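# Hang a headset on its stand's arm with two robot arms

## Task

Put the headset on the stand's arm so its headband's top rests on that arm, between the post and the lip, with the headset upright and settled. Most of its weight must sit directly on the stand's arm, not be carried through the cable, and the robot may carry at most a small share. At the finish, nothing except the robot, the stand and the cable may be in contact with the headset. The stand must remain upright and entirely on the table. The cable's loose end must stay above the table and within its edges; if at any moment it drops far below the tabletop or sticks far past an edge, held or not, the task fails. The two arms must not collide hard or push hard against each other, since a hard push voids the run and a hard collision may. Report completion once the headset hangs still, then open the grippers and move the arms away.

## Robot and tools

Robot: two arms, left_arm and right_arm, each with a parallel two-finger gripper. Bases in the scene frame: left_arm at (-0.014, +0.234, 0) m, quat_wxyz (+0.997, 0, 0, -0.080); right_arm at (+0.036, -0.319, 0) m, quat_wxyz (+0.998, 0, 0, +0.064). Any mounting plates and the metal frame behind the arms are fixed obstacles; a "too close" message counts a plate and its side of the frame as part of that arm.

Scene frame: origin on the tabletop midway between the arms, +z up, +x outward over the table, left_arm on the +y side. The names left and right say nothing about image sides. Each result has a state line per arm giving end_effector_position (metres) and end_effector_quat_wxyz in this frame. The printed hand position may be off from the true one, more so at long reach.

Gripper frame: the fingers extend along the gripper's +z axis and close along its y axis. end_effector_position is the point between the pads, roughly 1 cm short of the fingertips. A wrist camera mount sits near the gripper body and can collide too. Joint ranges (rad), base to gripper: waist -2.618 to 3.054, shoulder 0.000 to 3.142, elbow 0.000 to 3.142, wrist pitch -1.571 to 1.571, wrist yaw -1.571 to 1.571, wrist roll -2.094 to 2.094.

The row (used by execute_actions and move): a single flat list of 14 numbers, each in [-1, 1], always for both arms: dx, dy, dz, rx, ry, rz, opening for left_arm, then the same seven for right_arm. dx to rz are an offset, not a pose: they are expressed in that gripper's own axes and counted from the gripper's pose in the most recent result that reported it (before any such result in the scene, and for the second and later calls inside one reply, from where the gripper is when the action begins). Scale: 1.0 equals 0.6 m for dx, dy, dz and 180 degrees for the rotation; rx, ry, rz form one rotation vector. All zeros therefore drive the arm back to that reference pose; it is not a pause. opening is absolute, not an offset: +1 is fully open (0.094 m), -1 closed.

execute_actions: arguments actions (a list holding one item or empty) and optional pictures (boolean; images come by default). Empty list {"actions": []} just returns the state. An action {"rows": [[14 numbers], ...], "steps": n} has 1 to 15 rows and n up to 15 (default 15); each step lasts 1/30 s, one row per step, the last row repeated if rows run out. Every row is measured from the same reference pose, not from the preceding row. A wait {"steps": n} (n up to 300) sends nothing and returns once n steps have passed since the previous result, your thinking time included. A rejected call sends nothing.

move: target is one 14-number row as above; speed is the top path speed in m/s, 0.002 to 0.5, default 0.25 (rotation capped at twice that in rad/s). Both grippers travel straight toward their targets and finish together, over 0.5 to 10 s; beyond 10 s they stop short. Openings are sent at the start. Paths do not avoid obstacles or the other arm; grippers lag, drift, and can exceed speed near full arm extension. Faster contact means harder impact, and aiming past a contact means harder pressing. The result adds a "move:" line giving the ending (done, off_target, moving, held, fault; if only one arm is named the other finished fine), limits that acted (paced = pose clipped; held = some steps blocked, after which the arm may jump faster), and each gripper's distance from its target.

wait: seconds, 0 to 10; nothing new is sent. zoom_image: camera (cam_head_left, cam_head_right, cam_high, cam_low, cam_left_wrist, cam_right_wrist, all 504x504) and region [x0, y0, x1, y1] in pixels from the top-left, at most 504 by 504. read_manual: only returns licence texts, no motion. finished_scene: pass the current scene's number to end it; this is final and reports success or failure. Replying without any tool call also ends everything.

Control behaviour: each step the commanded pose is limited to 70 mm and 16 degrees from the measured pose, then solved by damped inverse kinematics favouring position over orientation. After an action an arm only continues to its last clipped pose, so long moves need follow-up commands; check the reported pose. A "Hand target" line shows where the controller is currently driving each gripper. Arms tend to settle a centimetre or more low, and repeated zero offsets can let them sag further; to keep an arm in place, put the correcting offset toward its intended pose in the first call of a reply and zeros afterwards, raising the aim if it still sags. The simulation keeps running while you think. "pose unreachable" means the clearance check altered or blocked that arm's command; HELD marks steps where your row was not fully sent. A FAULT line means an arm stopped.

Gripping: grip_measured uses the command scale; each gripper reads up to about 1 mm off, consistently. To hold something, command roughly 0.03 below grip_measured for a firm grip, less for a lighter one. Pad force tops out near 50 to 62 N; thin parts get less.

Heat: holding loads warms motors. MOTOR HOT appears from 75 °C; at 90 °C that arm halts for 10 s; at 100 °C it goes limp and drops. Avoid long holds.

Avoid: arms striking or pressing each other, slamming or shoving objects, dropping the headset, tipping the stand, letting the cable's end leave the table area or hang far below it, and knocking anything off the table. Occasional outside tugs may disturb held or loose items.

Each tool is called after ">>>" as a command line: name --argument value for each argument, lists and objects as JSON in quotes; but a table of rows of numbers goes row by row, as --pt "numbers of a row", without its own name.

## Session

>>> execute_actions --actions '[]'

Scene clock: 0.00 s of 4500.00 s.
left_arm: end_effector_position=(+0.2681, +0.0350, +0.2226) grip_measured=+1.000 end_effector_quat_wxyz=(+0.528, +0.443, +0.590, -0.419) | right_arm: end_effector_position=(+0.4743, -0.5342, +0.3762) grip_measured=+1.000 end_effector_quat_wxyz=(+0.127, +0.817, +0.318, +0.463)
Joint positions: left_arm=[0.042 1.291 0.57  0.478 1.187 0.2   0.094] | right_arm=[-0.804  1.953  2.378 -1.158 -0.635  2.013  0.094]
Joint velocities: left_arm=[-0.002  0.002 -0.007 -0.007  0.007 -0.066  0.   ] | right_arm=[-0.007  0.002 -0.012  0.022  0.022  0.022  0.   ]
Motor temperatures (°C, as the motors report them): left_arm=[26 31 30 29 26 28] | right_arm=[26 38 30 32 28 26]
Hand target (left_arm): +0.268, +0.035, +0.232; +0.539, +0.452, +0.578, -0.414
Hand target (right_arm): +0.472, -0.532, +0.379; +0.127, +0.816, +0.320, +0.464

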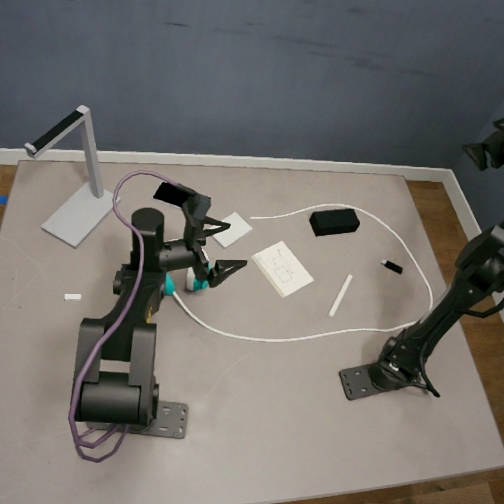

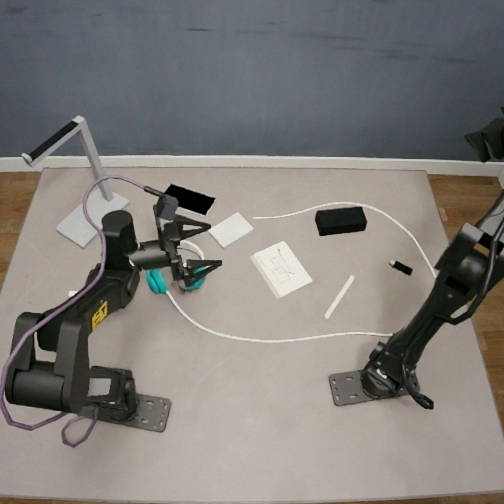

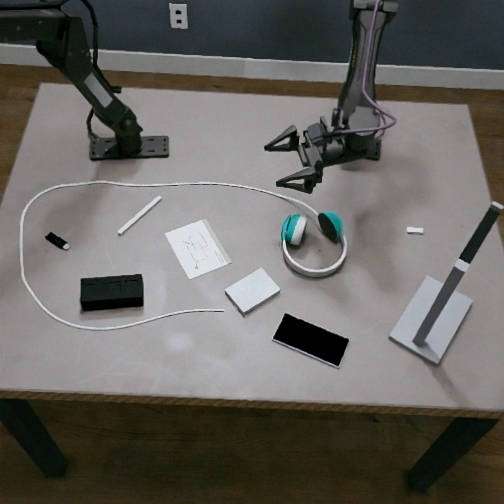

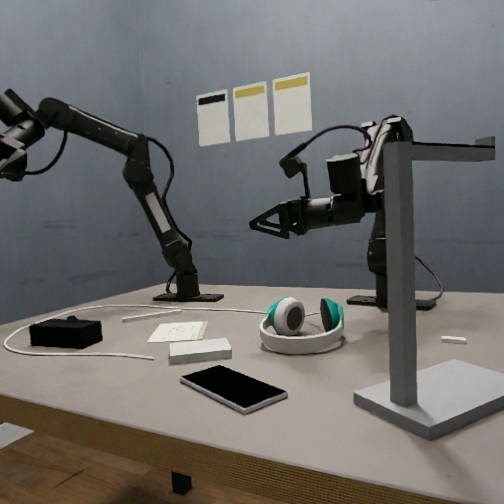

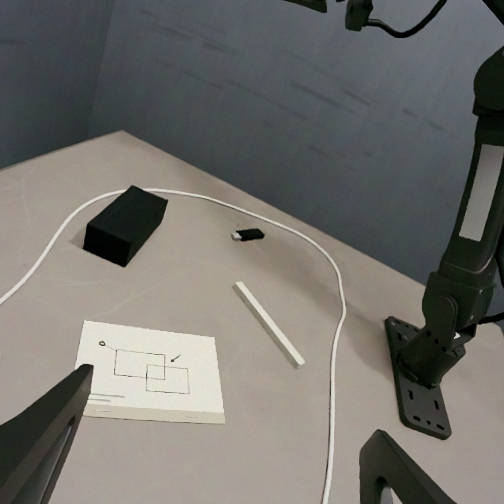

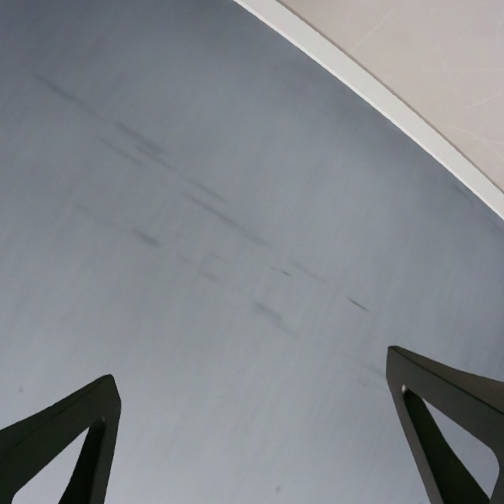

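>>> move --target '[0.096,0.255,-0.02,-0.48,0.267,-0.518,0.2,0,0,0,0,0,0,1]'

Scene clock: 22.83 s of 4500.00 s.
left_arm: end_effector_position=(+0.4011, +0.0856, +0.1466) grip_measured=+0.202 end_effector_quat_wxyz=(+0.006, -0.372, +0.928, -0.029) | right_arm: end_effector_position=(+0.4743, -0.5342, +0.3762) grip_measured=+1.000 end_effector_quat_wxyz=(+0.127, +0.817, +0.318, +0.463)
Joint positions: left_arm=[-0.171  2.259  2.309 -1.573  0.035 -1.095  0.056] | right_arm=[-0.804  1.953  2.378 -1.158 -0.635  2.013  0.094]
Joint velocities: left_arm=[-0.012  0.017 -0.012  0.081 -0.007  0.022 -0.001] | right_arm=[ 0.002 -0.002 -0.017  0.007 -0.051  0.051  0.   ]
Motor temperatures (°C, as the motors report them): left_arm=[26 33 33 31 26 28] | right_arm=[26 43 32 34 28 26]
Hand target (left_arm): +0.406, +0.091, +0.159; +0.026, -0.379, +0.925, -0.032
Hand target (right_arm): +0.474, -0.534, +0.376; +0.127, +0.817, +0.318, +0.463
Off the commanded pose (left_arm): 0.019 m, 4 deg.
Off the commanded pose (right_arm): 0.000 m, 0 deg.
joint sent to its limit (left arm) — the command would take joint 4 (wrist pitch) past its lower limit, so that joint was sent only as far as its limit.
After step 90, 14.60 s passed at rest.
move: off_target (left_arm)

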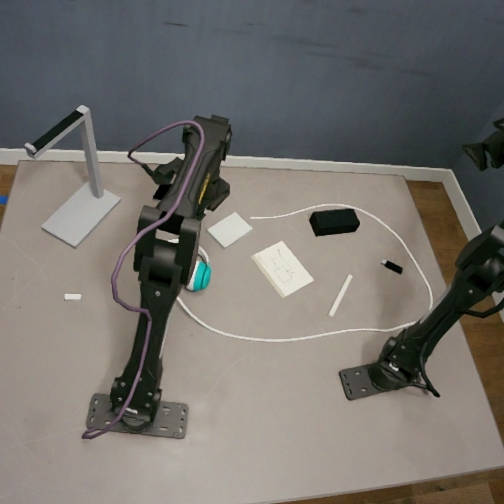

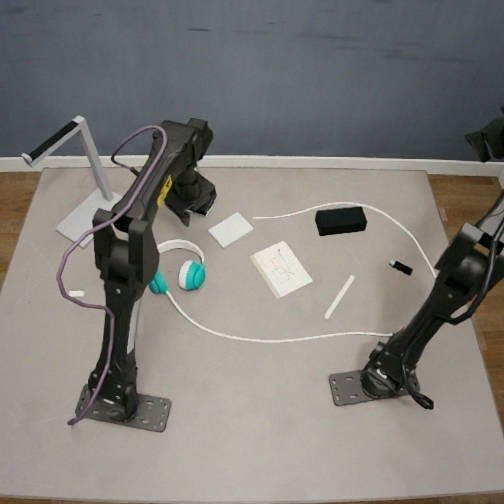

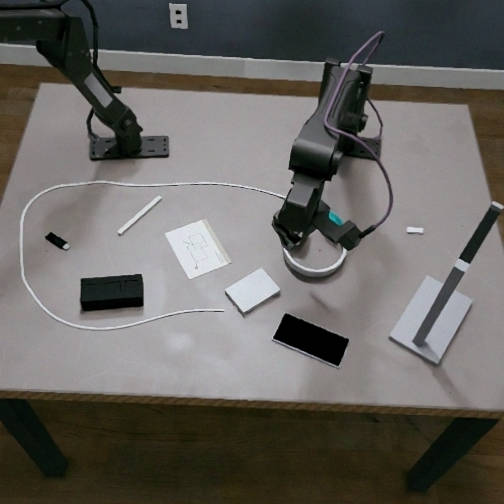

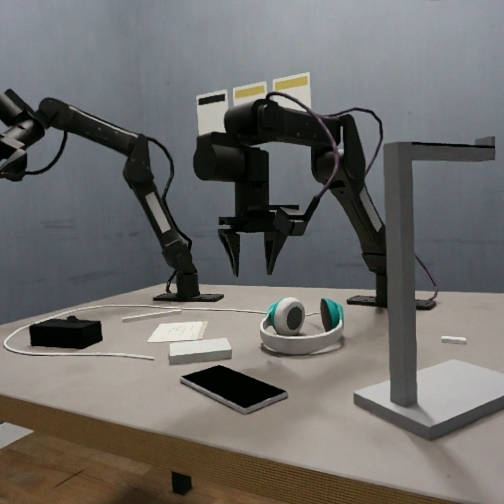

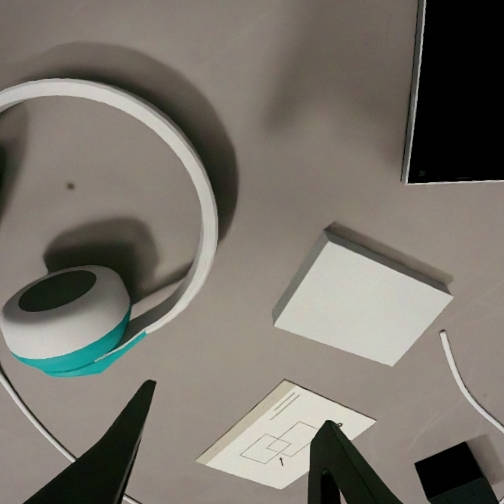

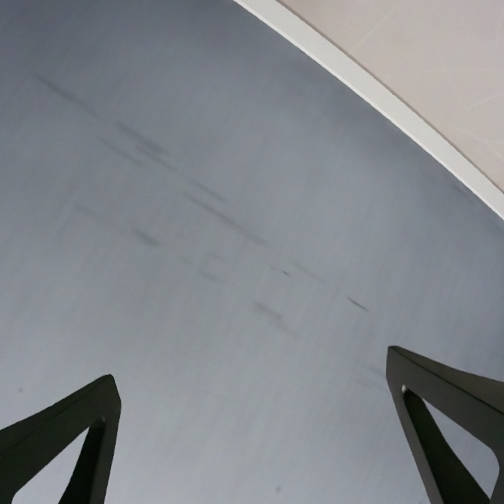

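>>> move --target '[-0.04,0.03,0.125,0,0,0,0.2,0,0,0,0,0,0,1]' --speed 0.12

Scene clock: 33.10 s of 4500.00 s.
left_arm: end_effector_position=(+0.4063, +0.1104, +0.0564) grip_measured=+0.202 end_effector_quat_wxyz=(-0.010, -0.373, +0.928, -0.016) | right_arm: end_effector_position=(+0.4743, -0.5342, +0.3762) grip_measured=+1.000 end_effector_quat_wxyz=(+0.127, +0.817, +0.318, +0.463)
Joint positions: left_arm=[-0.113  2.25   1.933 -1.249  0.037 -1.037  0.056] | right_arm=[-0.804  1.953  2.378 -1.158 -0.635  2.013  0.094]
Joint velocities: left_arm=[ 0.002 -0.002 -0.002  0.11   0.037 -0.007 -0.001] | right_arm=[-0.012 -0.007 -0.012 -0.022  0.007  0.007  0.   ]
Motor temperatures (°C, as the motors report them): left_arm=[26 37 33 30 26 28] | right_arm=[26 44 32 34 28 26]
Hand target (left_arm): +0.409, +0.112, +0.071; +0.006, -0.372, +0.928, -0.029
Hand target (right_arm): +0.474, -0.534, +0.376; +0.127, +0.817, +0.318, +0.463
Off the commanded pose (left_arm): 0.014 m, 2 deg.
Off the commanded pose (right_arm): 0.000 m, 0 deg.
After step 90, 5.97 s passed at rest.
move: off_target (left_arm)

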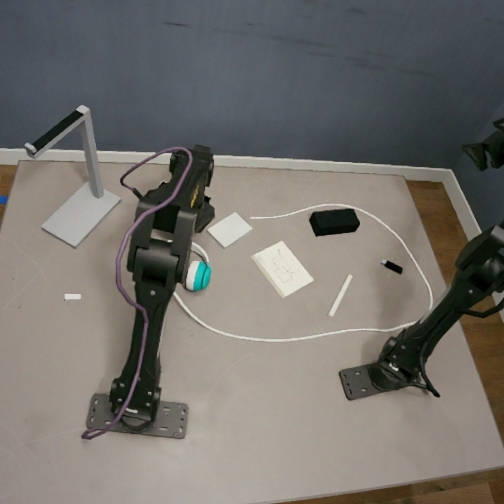

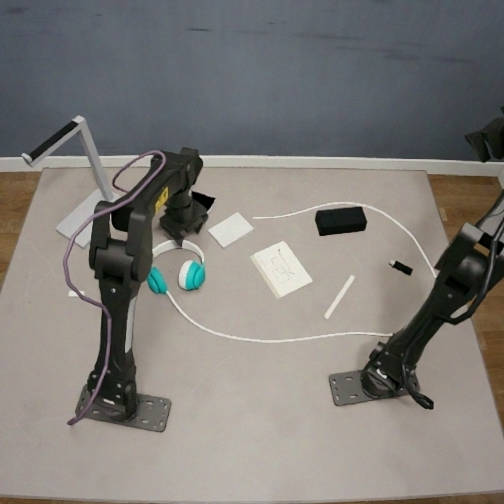

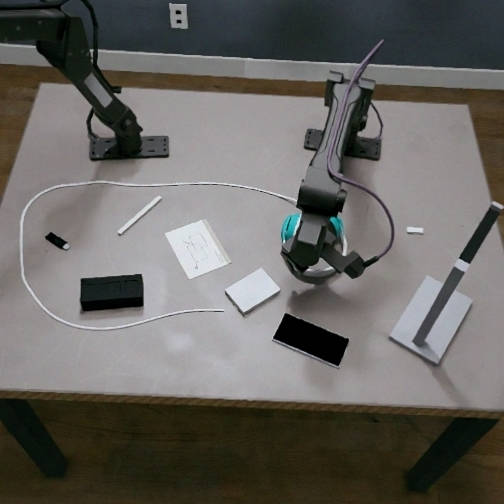

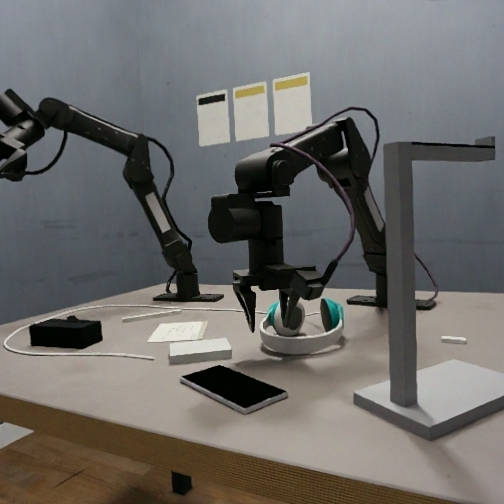

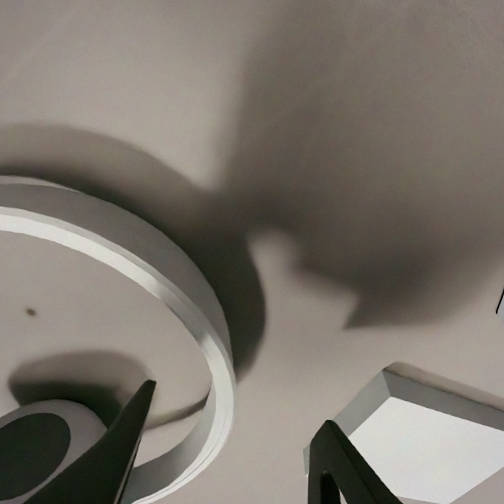

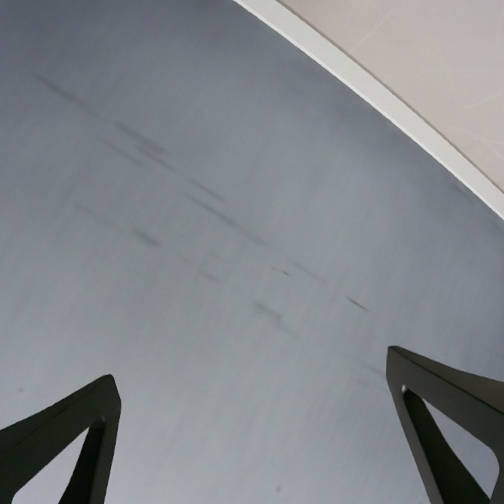

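>>> move --target '[0,0.008,0.035,0,0,0,0.2,0,0,0,0,0,0,1]' --speed 0.05

>>> move --target '[0,0,0,0,0,0,-1,0,0,0,0,0,0,1]'

>>> move --target '[0,0,-0.22,0,0,0,-1,0,0,0,0,0,0,1]' --speed 0.1

Scene clock: 48.33 s of 4500.00 s.
left_arm: end_effector_position=(+0.4018, +0.1116, +0.0349) grip_measured=+0.202 end_effector_quat_wxyz=(-0.013, -0.373, +0.928, -0.014) | right_arm: end_effector_position=(+0.4743, -0.5342, +0.3762) grip_measured=+1.000 end_effector_quat_wxyz=(+0.127, +0.817, +0.318, +0.463)
Joint positions: left_arm=[-0.113  2.25   1.847 -1.172  0.037 -1.037  0.056] | right_arm=[-0.804  1.953  2.378 -1.158 -0.635  2.013  0.094]
Joint velocities: left_arm=[ 0.012  0.002 -0.017  0.051  0.037  0.022  0.   ] | right_arm=[ 0.007 -0.022  0.007 -0.11  -0.007 -0.037  0.   ]
Motor temperatures (°C, as the motors report them): left_arm=[26 44 32 30 26 28] | right_arm=[26 45 33 34 28 26]
Hand target (left_arm): +0.403, +0.113, +0.035; -0.010, -0.373, +0.928, -0.016
Hand target (right_arm): +0.474, -0.534, +0.376; +0.127, +0.817, +0.318, +0.463
Off the commanded pose (left_arm): 0.002 m, 0 deg.
Off the commanded pose (right_arm): 0.000 m, 0 deg.
After step 90, 11.33 s passed at rest.
move: done

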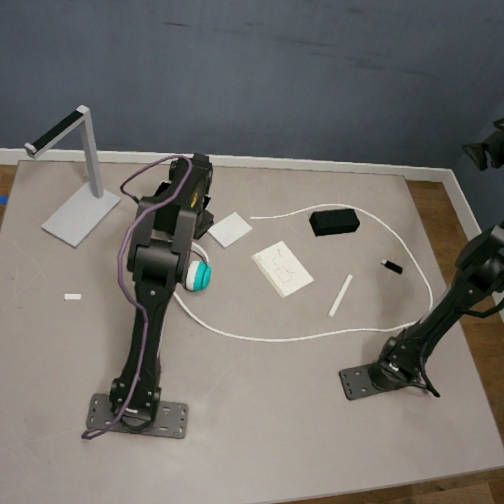

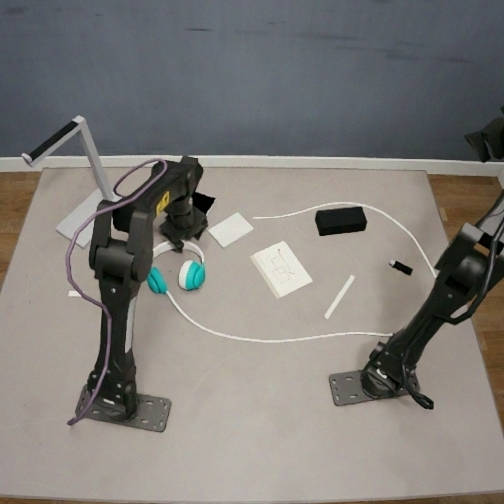

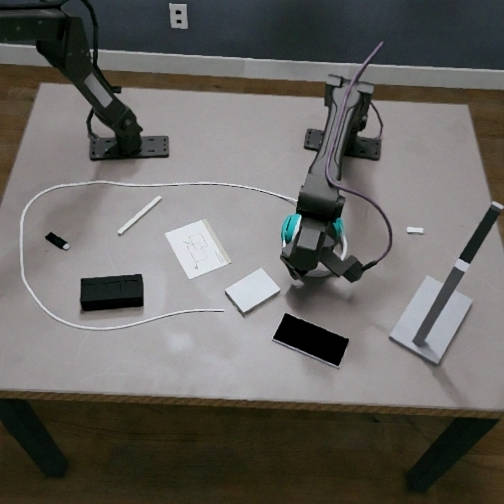

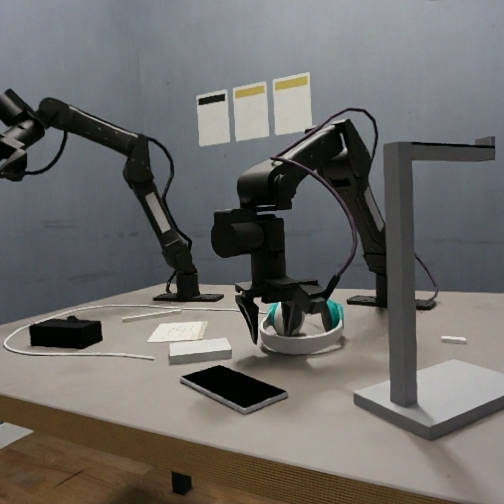

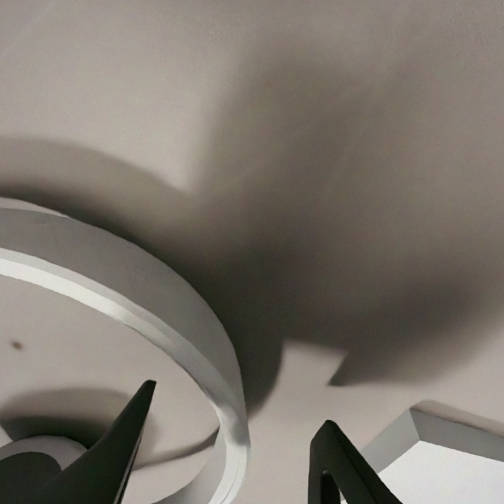

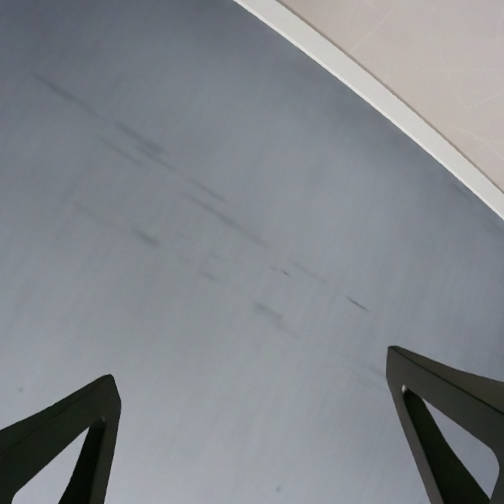

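Scene clock: 48.83 s of 4500.00 s.
left_arm: end_effector_position=(+0.3973, +0.1137, +0.0354) grip_measured=-0.840 end_effector_quat_wxyz=(-0.018, -0.373, +0.928, -0.005) | right_arm: end_effector_position=(+0.4743, -0.5342, +0.3762) grip_measured=+1.000 end_effector_quat_wxyz=(+0.127, +0.817, +0.318, +0.463)
Joint positions: left_arm=[-0.115  2.249  1.847 -1.192  0.029 -1.038  0.008] | right_arm=[-0.804  1.953  2.378 -1.158 -0.635  2.013  0.094]
Joint velocities: left_arm=[ 0.012 -0.007  0.007 -0.051  0.007  0.022  0.   ] | right_arm=[ 0.012  0.002 -0.002  0.022 -0.037 -0.007  0.   ]
Motor temperatures (°C, as the motors report them): left_arm=[26 44 32 30 26 28] | right_arm=[26 45 33 34 28 26]
Hand target (left_arm): +0.402, +0.112, +0.035; -0.013, -0.373, +0.928, -0.014
Hand target (right_arm): +0.474, -0.534, +0.376; +0.127, +0.817, +0.318, +0.463
Off the commanded pose (left_arm): 0.005 m, 1 deg.
Off the commanded pose (right_arm): 0.000 m, 0 deg.
move: done

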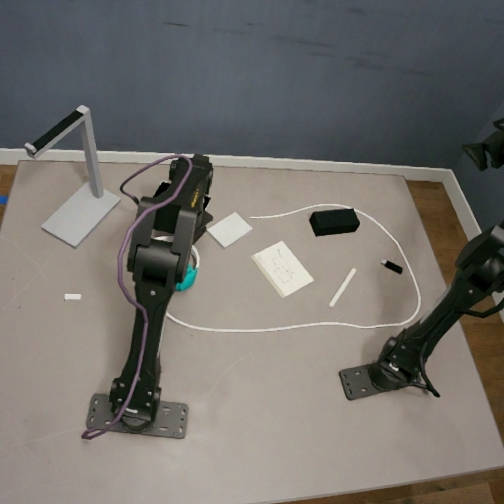

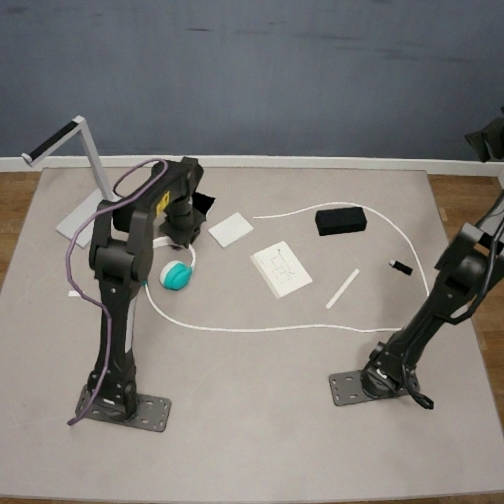

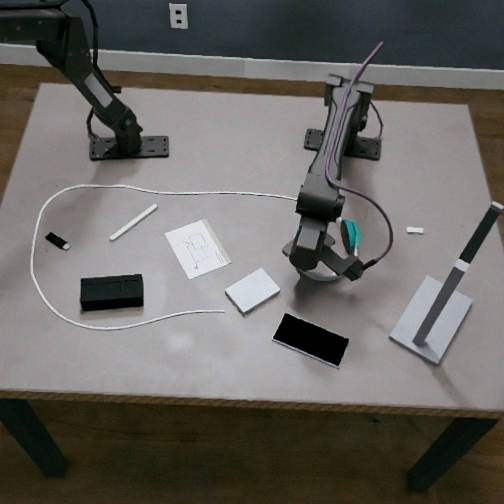

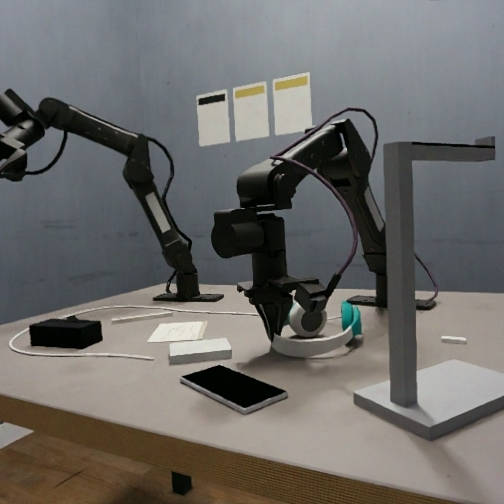

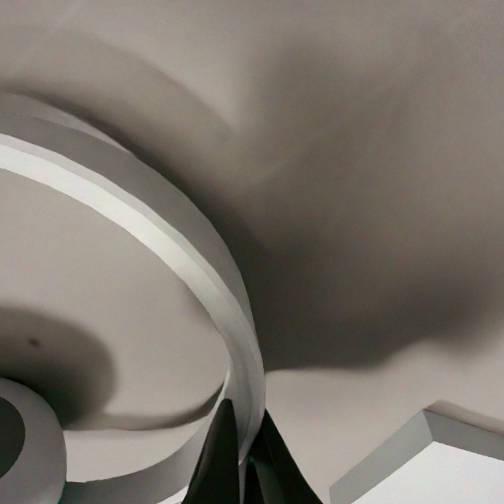

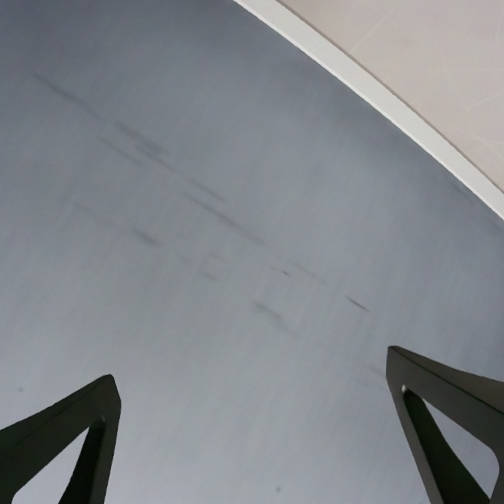

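Scene clock: 50.57 s of 4500.00 s.
left_arm: end_effector_position=(+0.3968, +0.1129, +0.1434) grip_measured=-0.845 end_effector_quat_wxyz=(-0.003, -0.372, +0.928, -0.020) | right_arm: end_effector_position=(+0.4743, -0.5342, +0.3762) grip_measured=+1.000 end_effector_quat_wxyz=(+0.127, +0.817, +0.318, +0.463)
Joint positions: left_arm=[-0.115  2.219  2.23  -1.562  0.034 -1.036  0.007] | right_arm=[-0.804  1.953  2.378 -1.158 -0.635  2.013  0.094]
Joint velocities: left_arm=[ 0.002  0.007  0.012 -0.11  -0.037 -0.11  -0.001] | right_arm=[ 0.017  0.007  0.002 -0.037  0.037 -0.022  0.   ]
Motor temperatures (°C, as the motors report them): left_arm=[26 44 33 30 26 28] | right_arm=[26 45 33 34 28 26]
Hand target (left_arm): +0.399, +0.117, +0.166; +0.019, -0.373, +0.927, -0.033
Hand target (right_arm): +0.474, -0.534, +0.376; +0.127, +0.817, +0.318, +0.463
Off the commanded pose (left_arm): 0.025 m, 2 deg.
Off the commanded pose (right_arm): 0.000 m, 0 deg.
joint sent to its limit (left arm) — the command would take joint 4 (wrist pitch) past its lower limit, so that joint was sent only as far as its limit.
move: off_target (left_arm)

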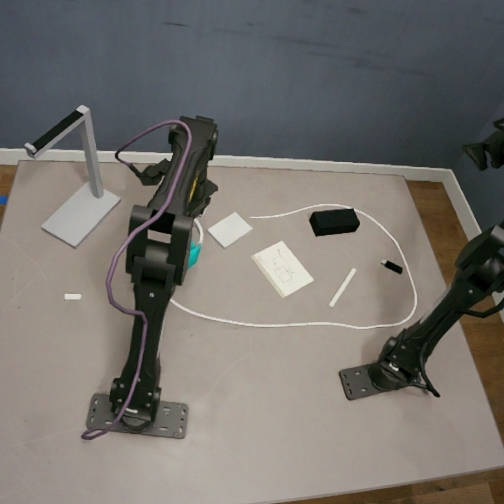

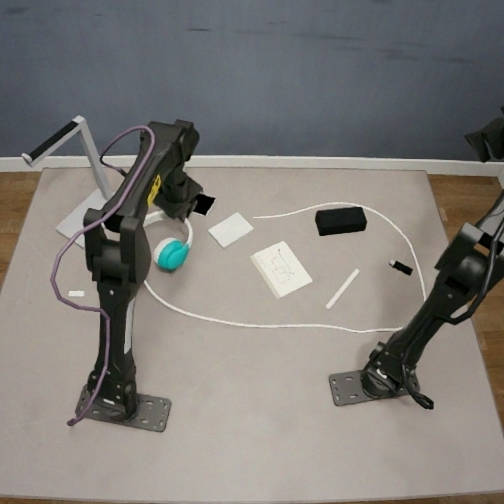

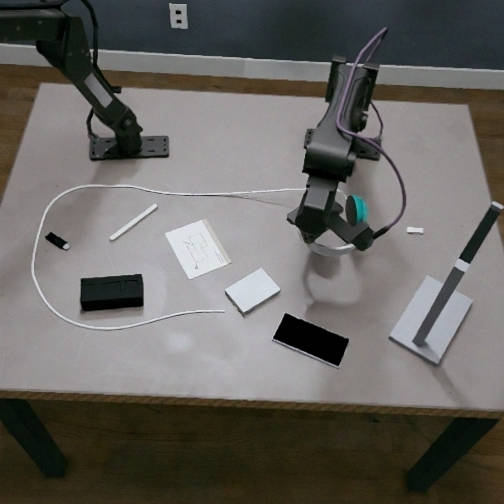

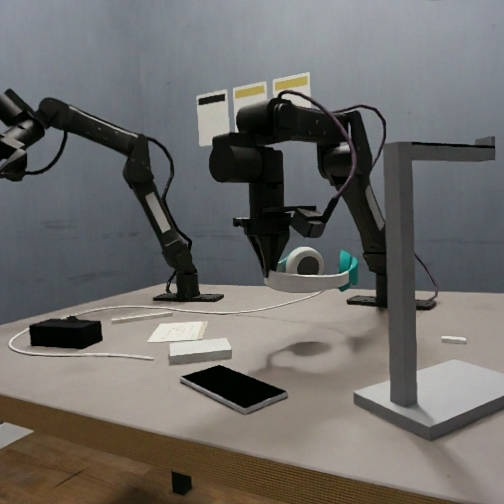

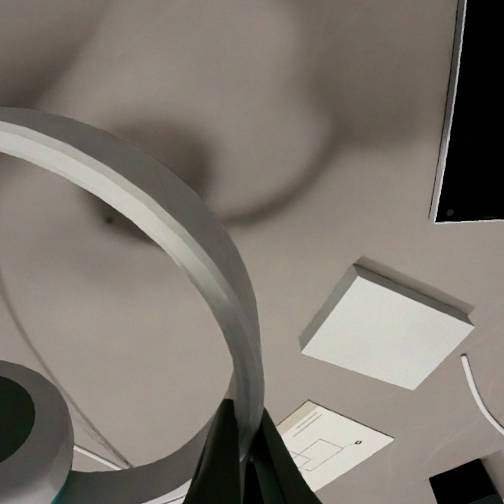

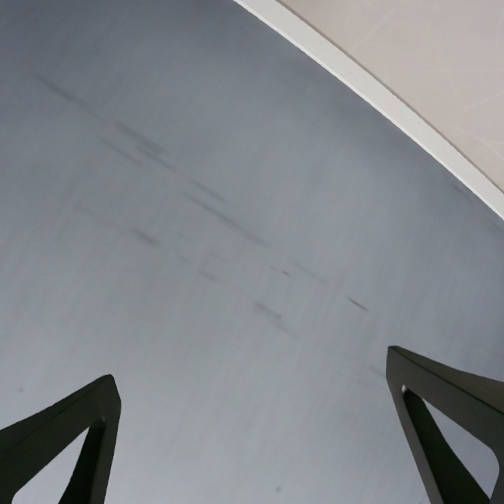

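>>> move --target '[-0.143,0.43,-0.46,0.445,-0.227,0.026,-1,0,0,0,0,0,0,1]' --speed 0.15

Scene clock: 64.10 s of 4500.00 s.
left_arm: end_effector_position=(+0.2810, +0.3757, +0.3932) grip_measured=-0.844 end_effector_quat_wxyz=(+0.509, -0.273, +0.658, -0.483) | right_arm: end_effector_position=(+0.4743, -0.5342, +0.3762) grip_measured=+1.000 end_effector_quat_wxyz=(+0.127, +0.817, +0.318, +0.463)
Joint positions: left_arm=[ 1.166  1.195  1.104  0.009  1.371 -1.073  0.007] | right_arm=[-0.804  1.953  2.378 -1.158 -0.635  2.013  0.094]
Joint velocities: left_arm=[ 0.007 -0.012 -0.071  0.198  0.022 -0.139 -0.   ] | right_arm=[ 0.012 -0.012 -0.007 -0.081 -0.007 -0.051  0.   ]
Motor temperatures (°C, as the motors report them): left_arm=[26 43 33 30 26 28] | right_arm=[26 45 33 35 28 26]
Hand target (left_arm): +0.274, +0.365, +0.410; +0.534, -0.234, +0.665, -0.466
Hand target (right_arm): +0.474, -0.534, +0.376; +0.127, +0.817, +0.318, +0.463
Off the commanded pose (left_arm): 0.017 m, 5 deg.
Off the commanded pose (right_arm): 0.000 m, 0 deg.
After step 90, 4.40 s passed at rest.
move: off_target (left_arm)

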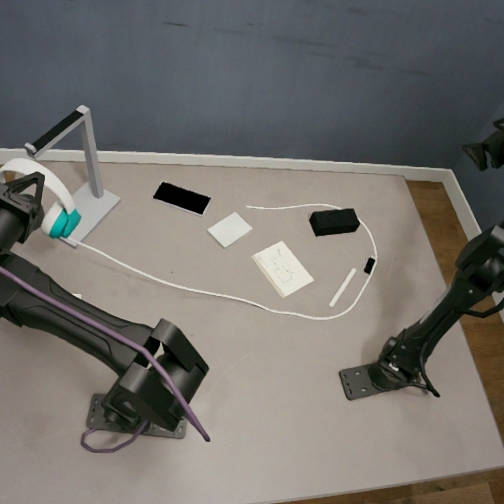

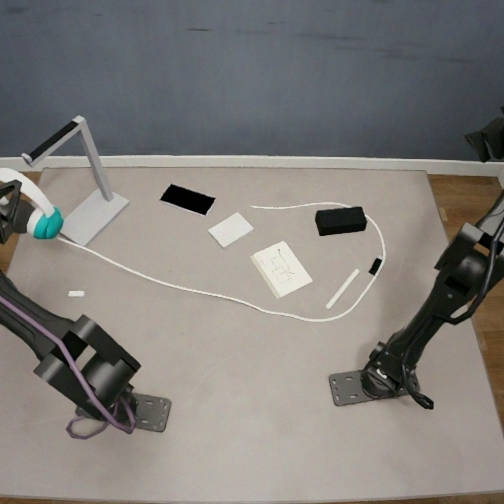

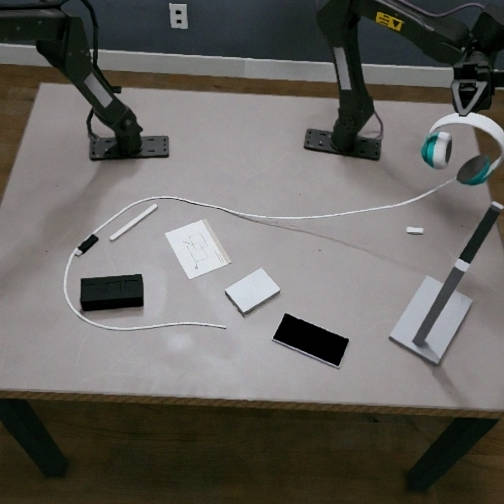

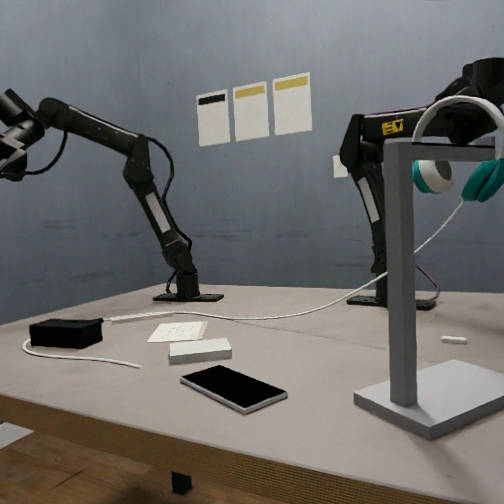

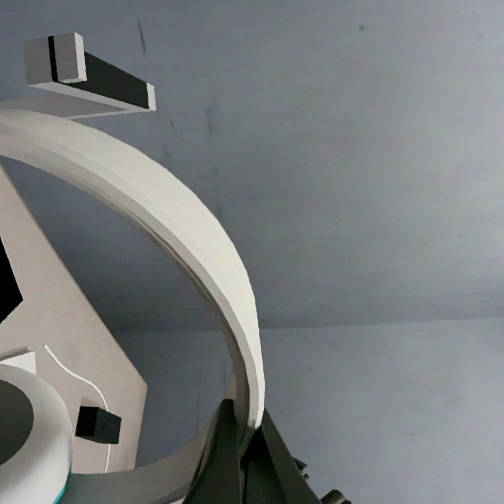

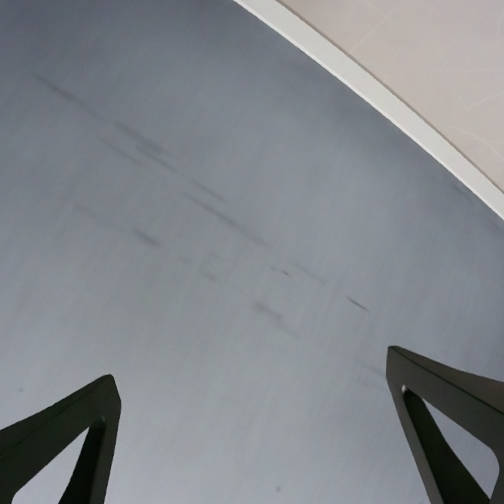

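>>> move --target '[-0.093,0.003,0.11,-0.022,-0.05,0.045,-1,0,0,0,0,0,0,1]' --speed 0.08

Scene clock: 77.63 s of 4500.00 s.
left_arm: end_effector_position=(+0.3593, +0.4022, +0.3808) grip_measured=-0.845 end_effector_quat_wxyz=(+0.541, -0.324, +0.653, -0.419) | right_arm: end_effector_position=(+0.4743, -0.5342, +0.3762) grip_measured=+1.000 end_effector_quat_wxyz=(+0.127, +0.817, +0.318, +0.463)
Joint positions: left_arm=[ 0.952  1.356  1.21   0.031  0.989 -1.023  0.007] | right_arm=[-0.804  1.953  2.378 -1.158 -0.635  2.013  0.094]
Joint velocities: left_arm=[ 0.012  0.002  0.007  0.007 -0.095 -0.037 -0.001] | right_arm=[-0.002  0.012 -0.007  0.022  0.066 -0.066  0.   ]
Motor temperatures (°C, as the motors report them): left_arm=[26 39 34 32 26 28] | right_arm=[26 45 33 35 28 26]
Hand target (left_arm): +0.359, +0.400, +0.412; +0.581, -0.282, +0.651, -0.399
Hand target (right_arm): +0.474, -0.534, +0.376; +0.127, +0.817, +0.318, +0.463
Off the commanded pose (left_arm): 0.033 m, 7 deg.
Off the commanded pose (right_arm): 0.000 m, 0 deg.
After step 90, 8.70 s passed at rest.
move: off_target (left_arm)

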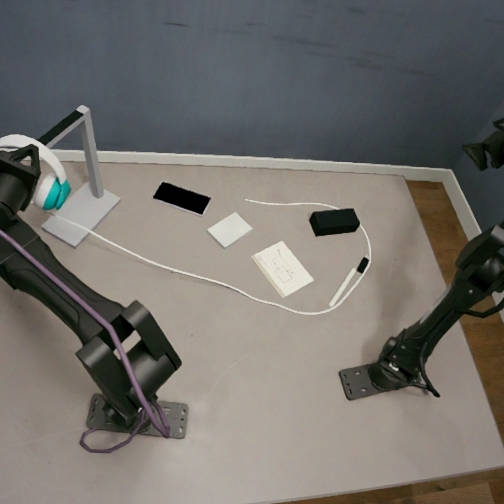

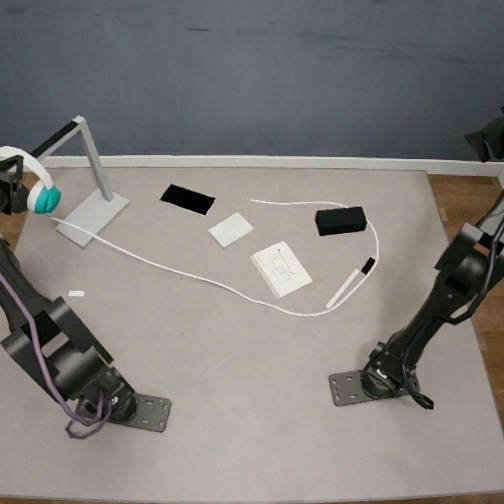

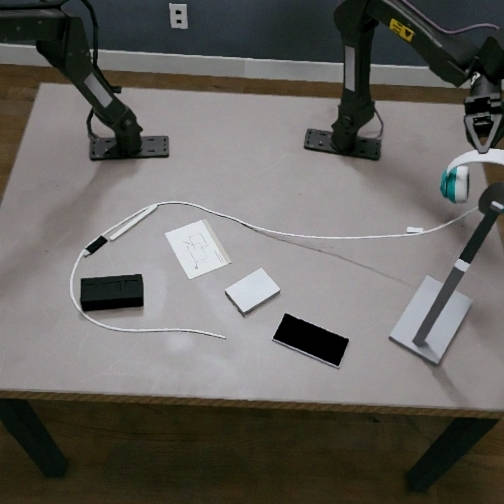

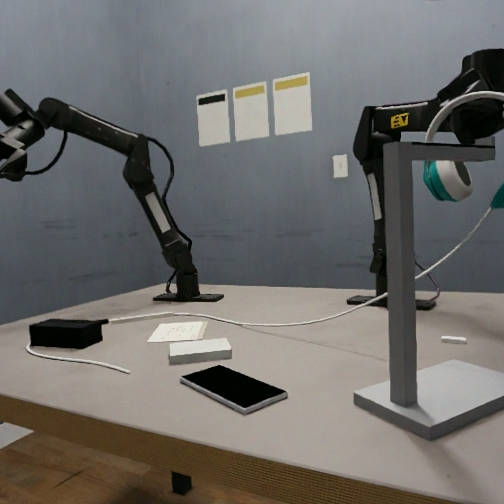

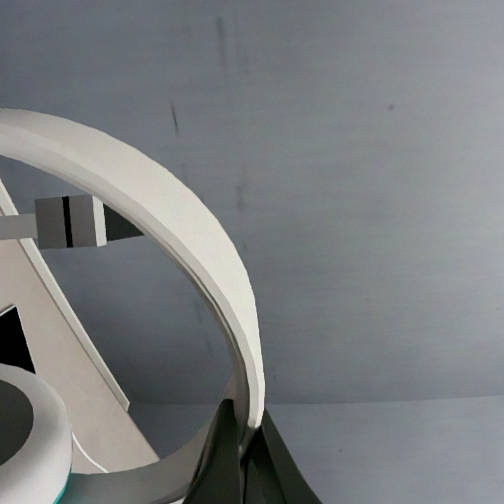

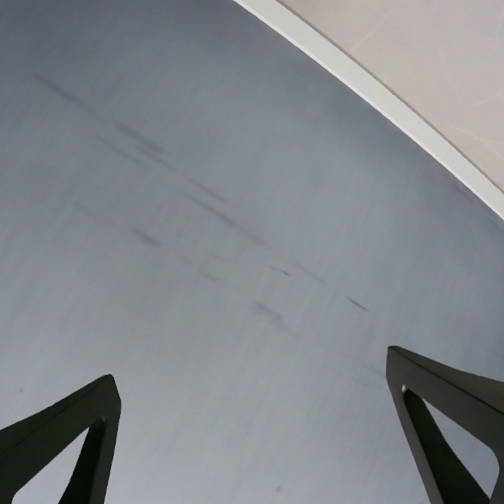

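>>> move --target '[-0.032,-0.048,0.117,0.03,-0.015,0.03,-1,0,0,0,0,0,0,1]' --speed 0.05

Scene clock: 87.63 s of 4500.00 s.
left_arm: end_effector_position=(+0.4293, +0.3946, +0.3724) grip_measured=-0.845 end_effector_quat_wxyz=(+0.546, -0.319, +0.646, -0.428) | right_arm: end_effector_position=(+0.4743, -0.5342, +0.3762) grip_measured=+1.000 end_effector_quat_wxyz=(+0.127, +0.817, +0.318, +0.463)
Joint positions: left_arm=[ 0.789  1.538  1.3    0.18   0.835 -1.081  0.007] | right_arm=[-0.804  1.953  2.378 -1.158 -0.635  2.013  0.094]
Joint velocities: left_arm=[ 0.027 -0.002 -0.007 -0.037 -0.007 -0.022 -0.   ] | right_arm=[-0.002 -0.007 -0.007  0.007  0.007 -0.066  0.   ]
Motor temperatures (°C, as the motors report them): left_arm=[26 37 36 33 26 28] | right_arm=[26 46 33 35 28 26]
Hand target (left_arm): +0.428, +0.392, +0.409; +0.590, -0.278, +0.634, -0.415
Hand target (right_arm): +0.474, -0.534, +0.376; +0.127, +0.817, +0.318, +0.463
Off the commanded pose (left_arm): 0.038 m, 7 deg.
Off the commanded pose (right_arm): 0.000 m, 0 deg.
After step 90, 5.03 s passed at rest.
move: off_target (left_arm)

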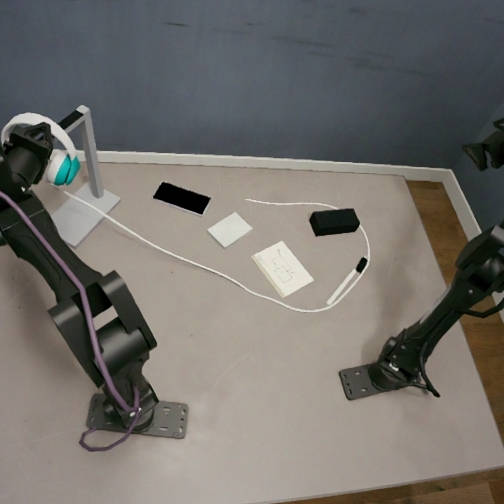

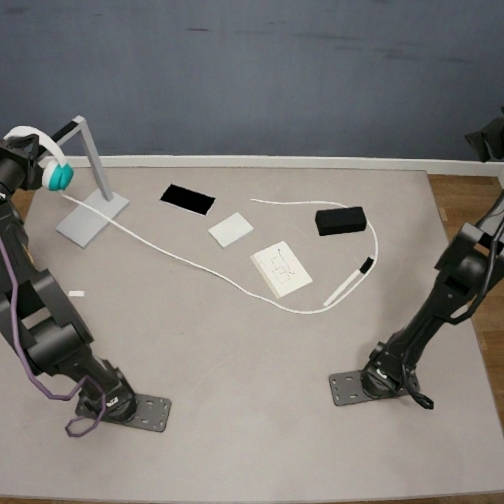

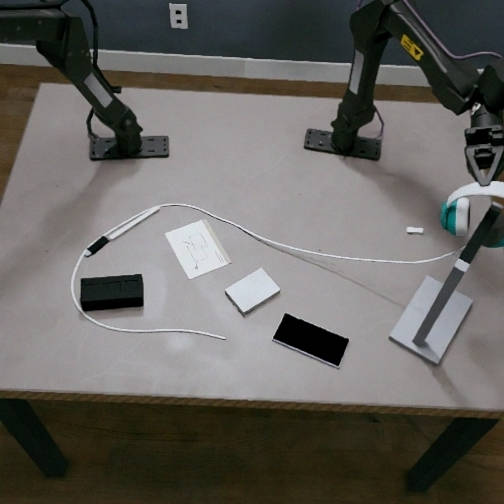

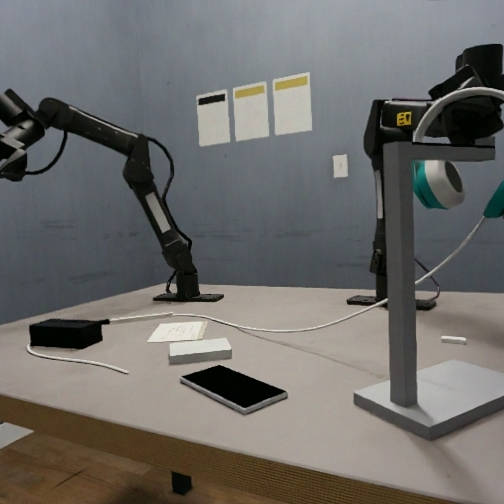

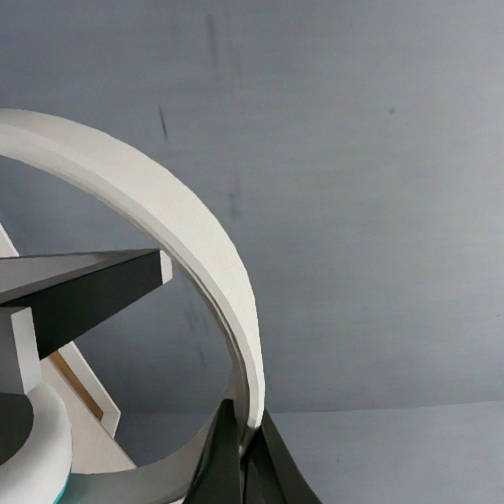

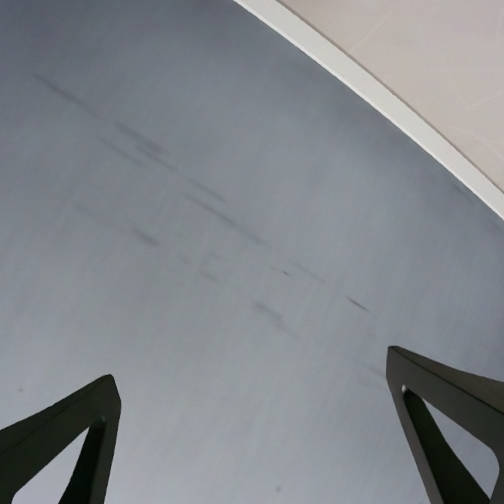

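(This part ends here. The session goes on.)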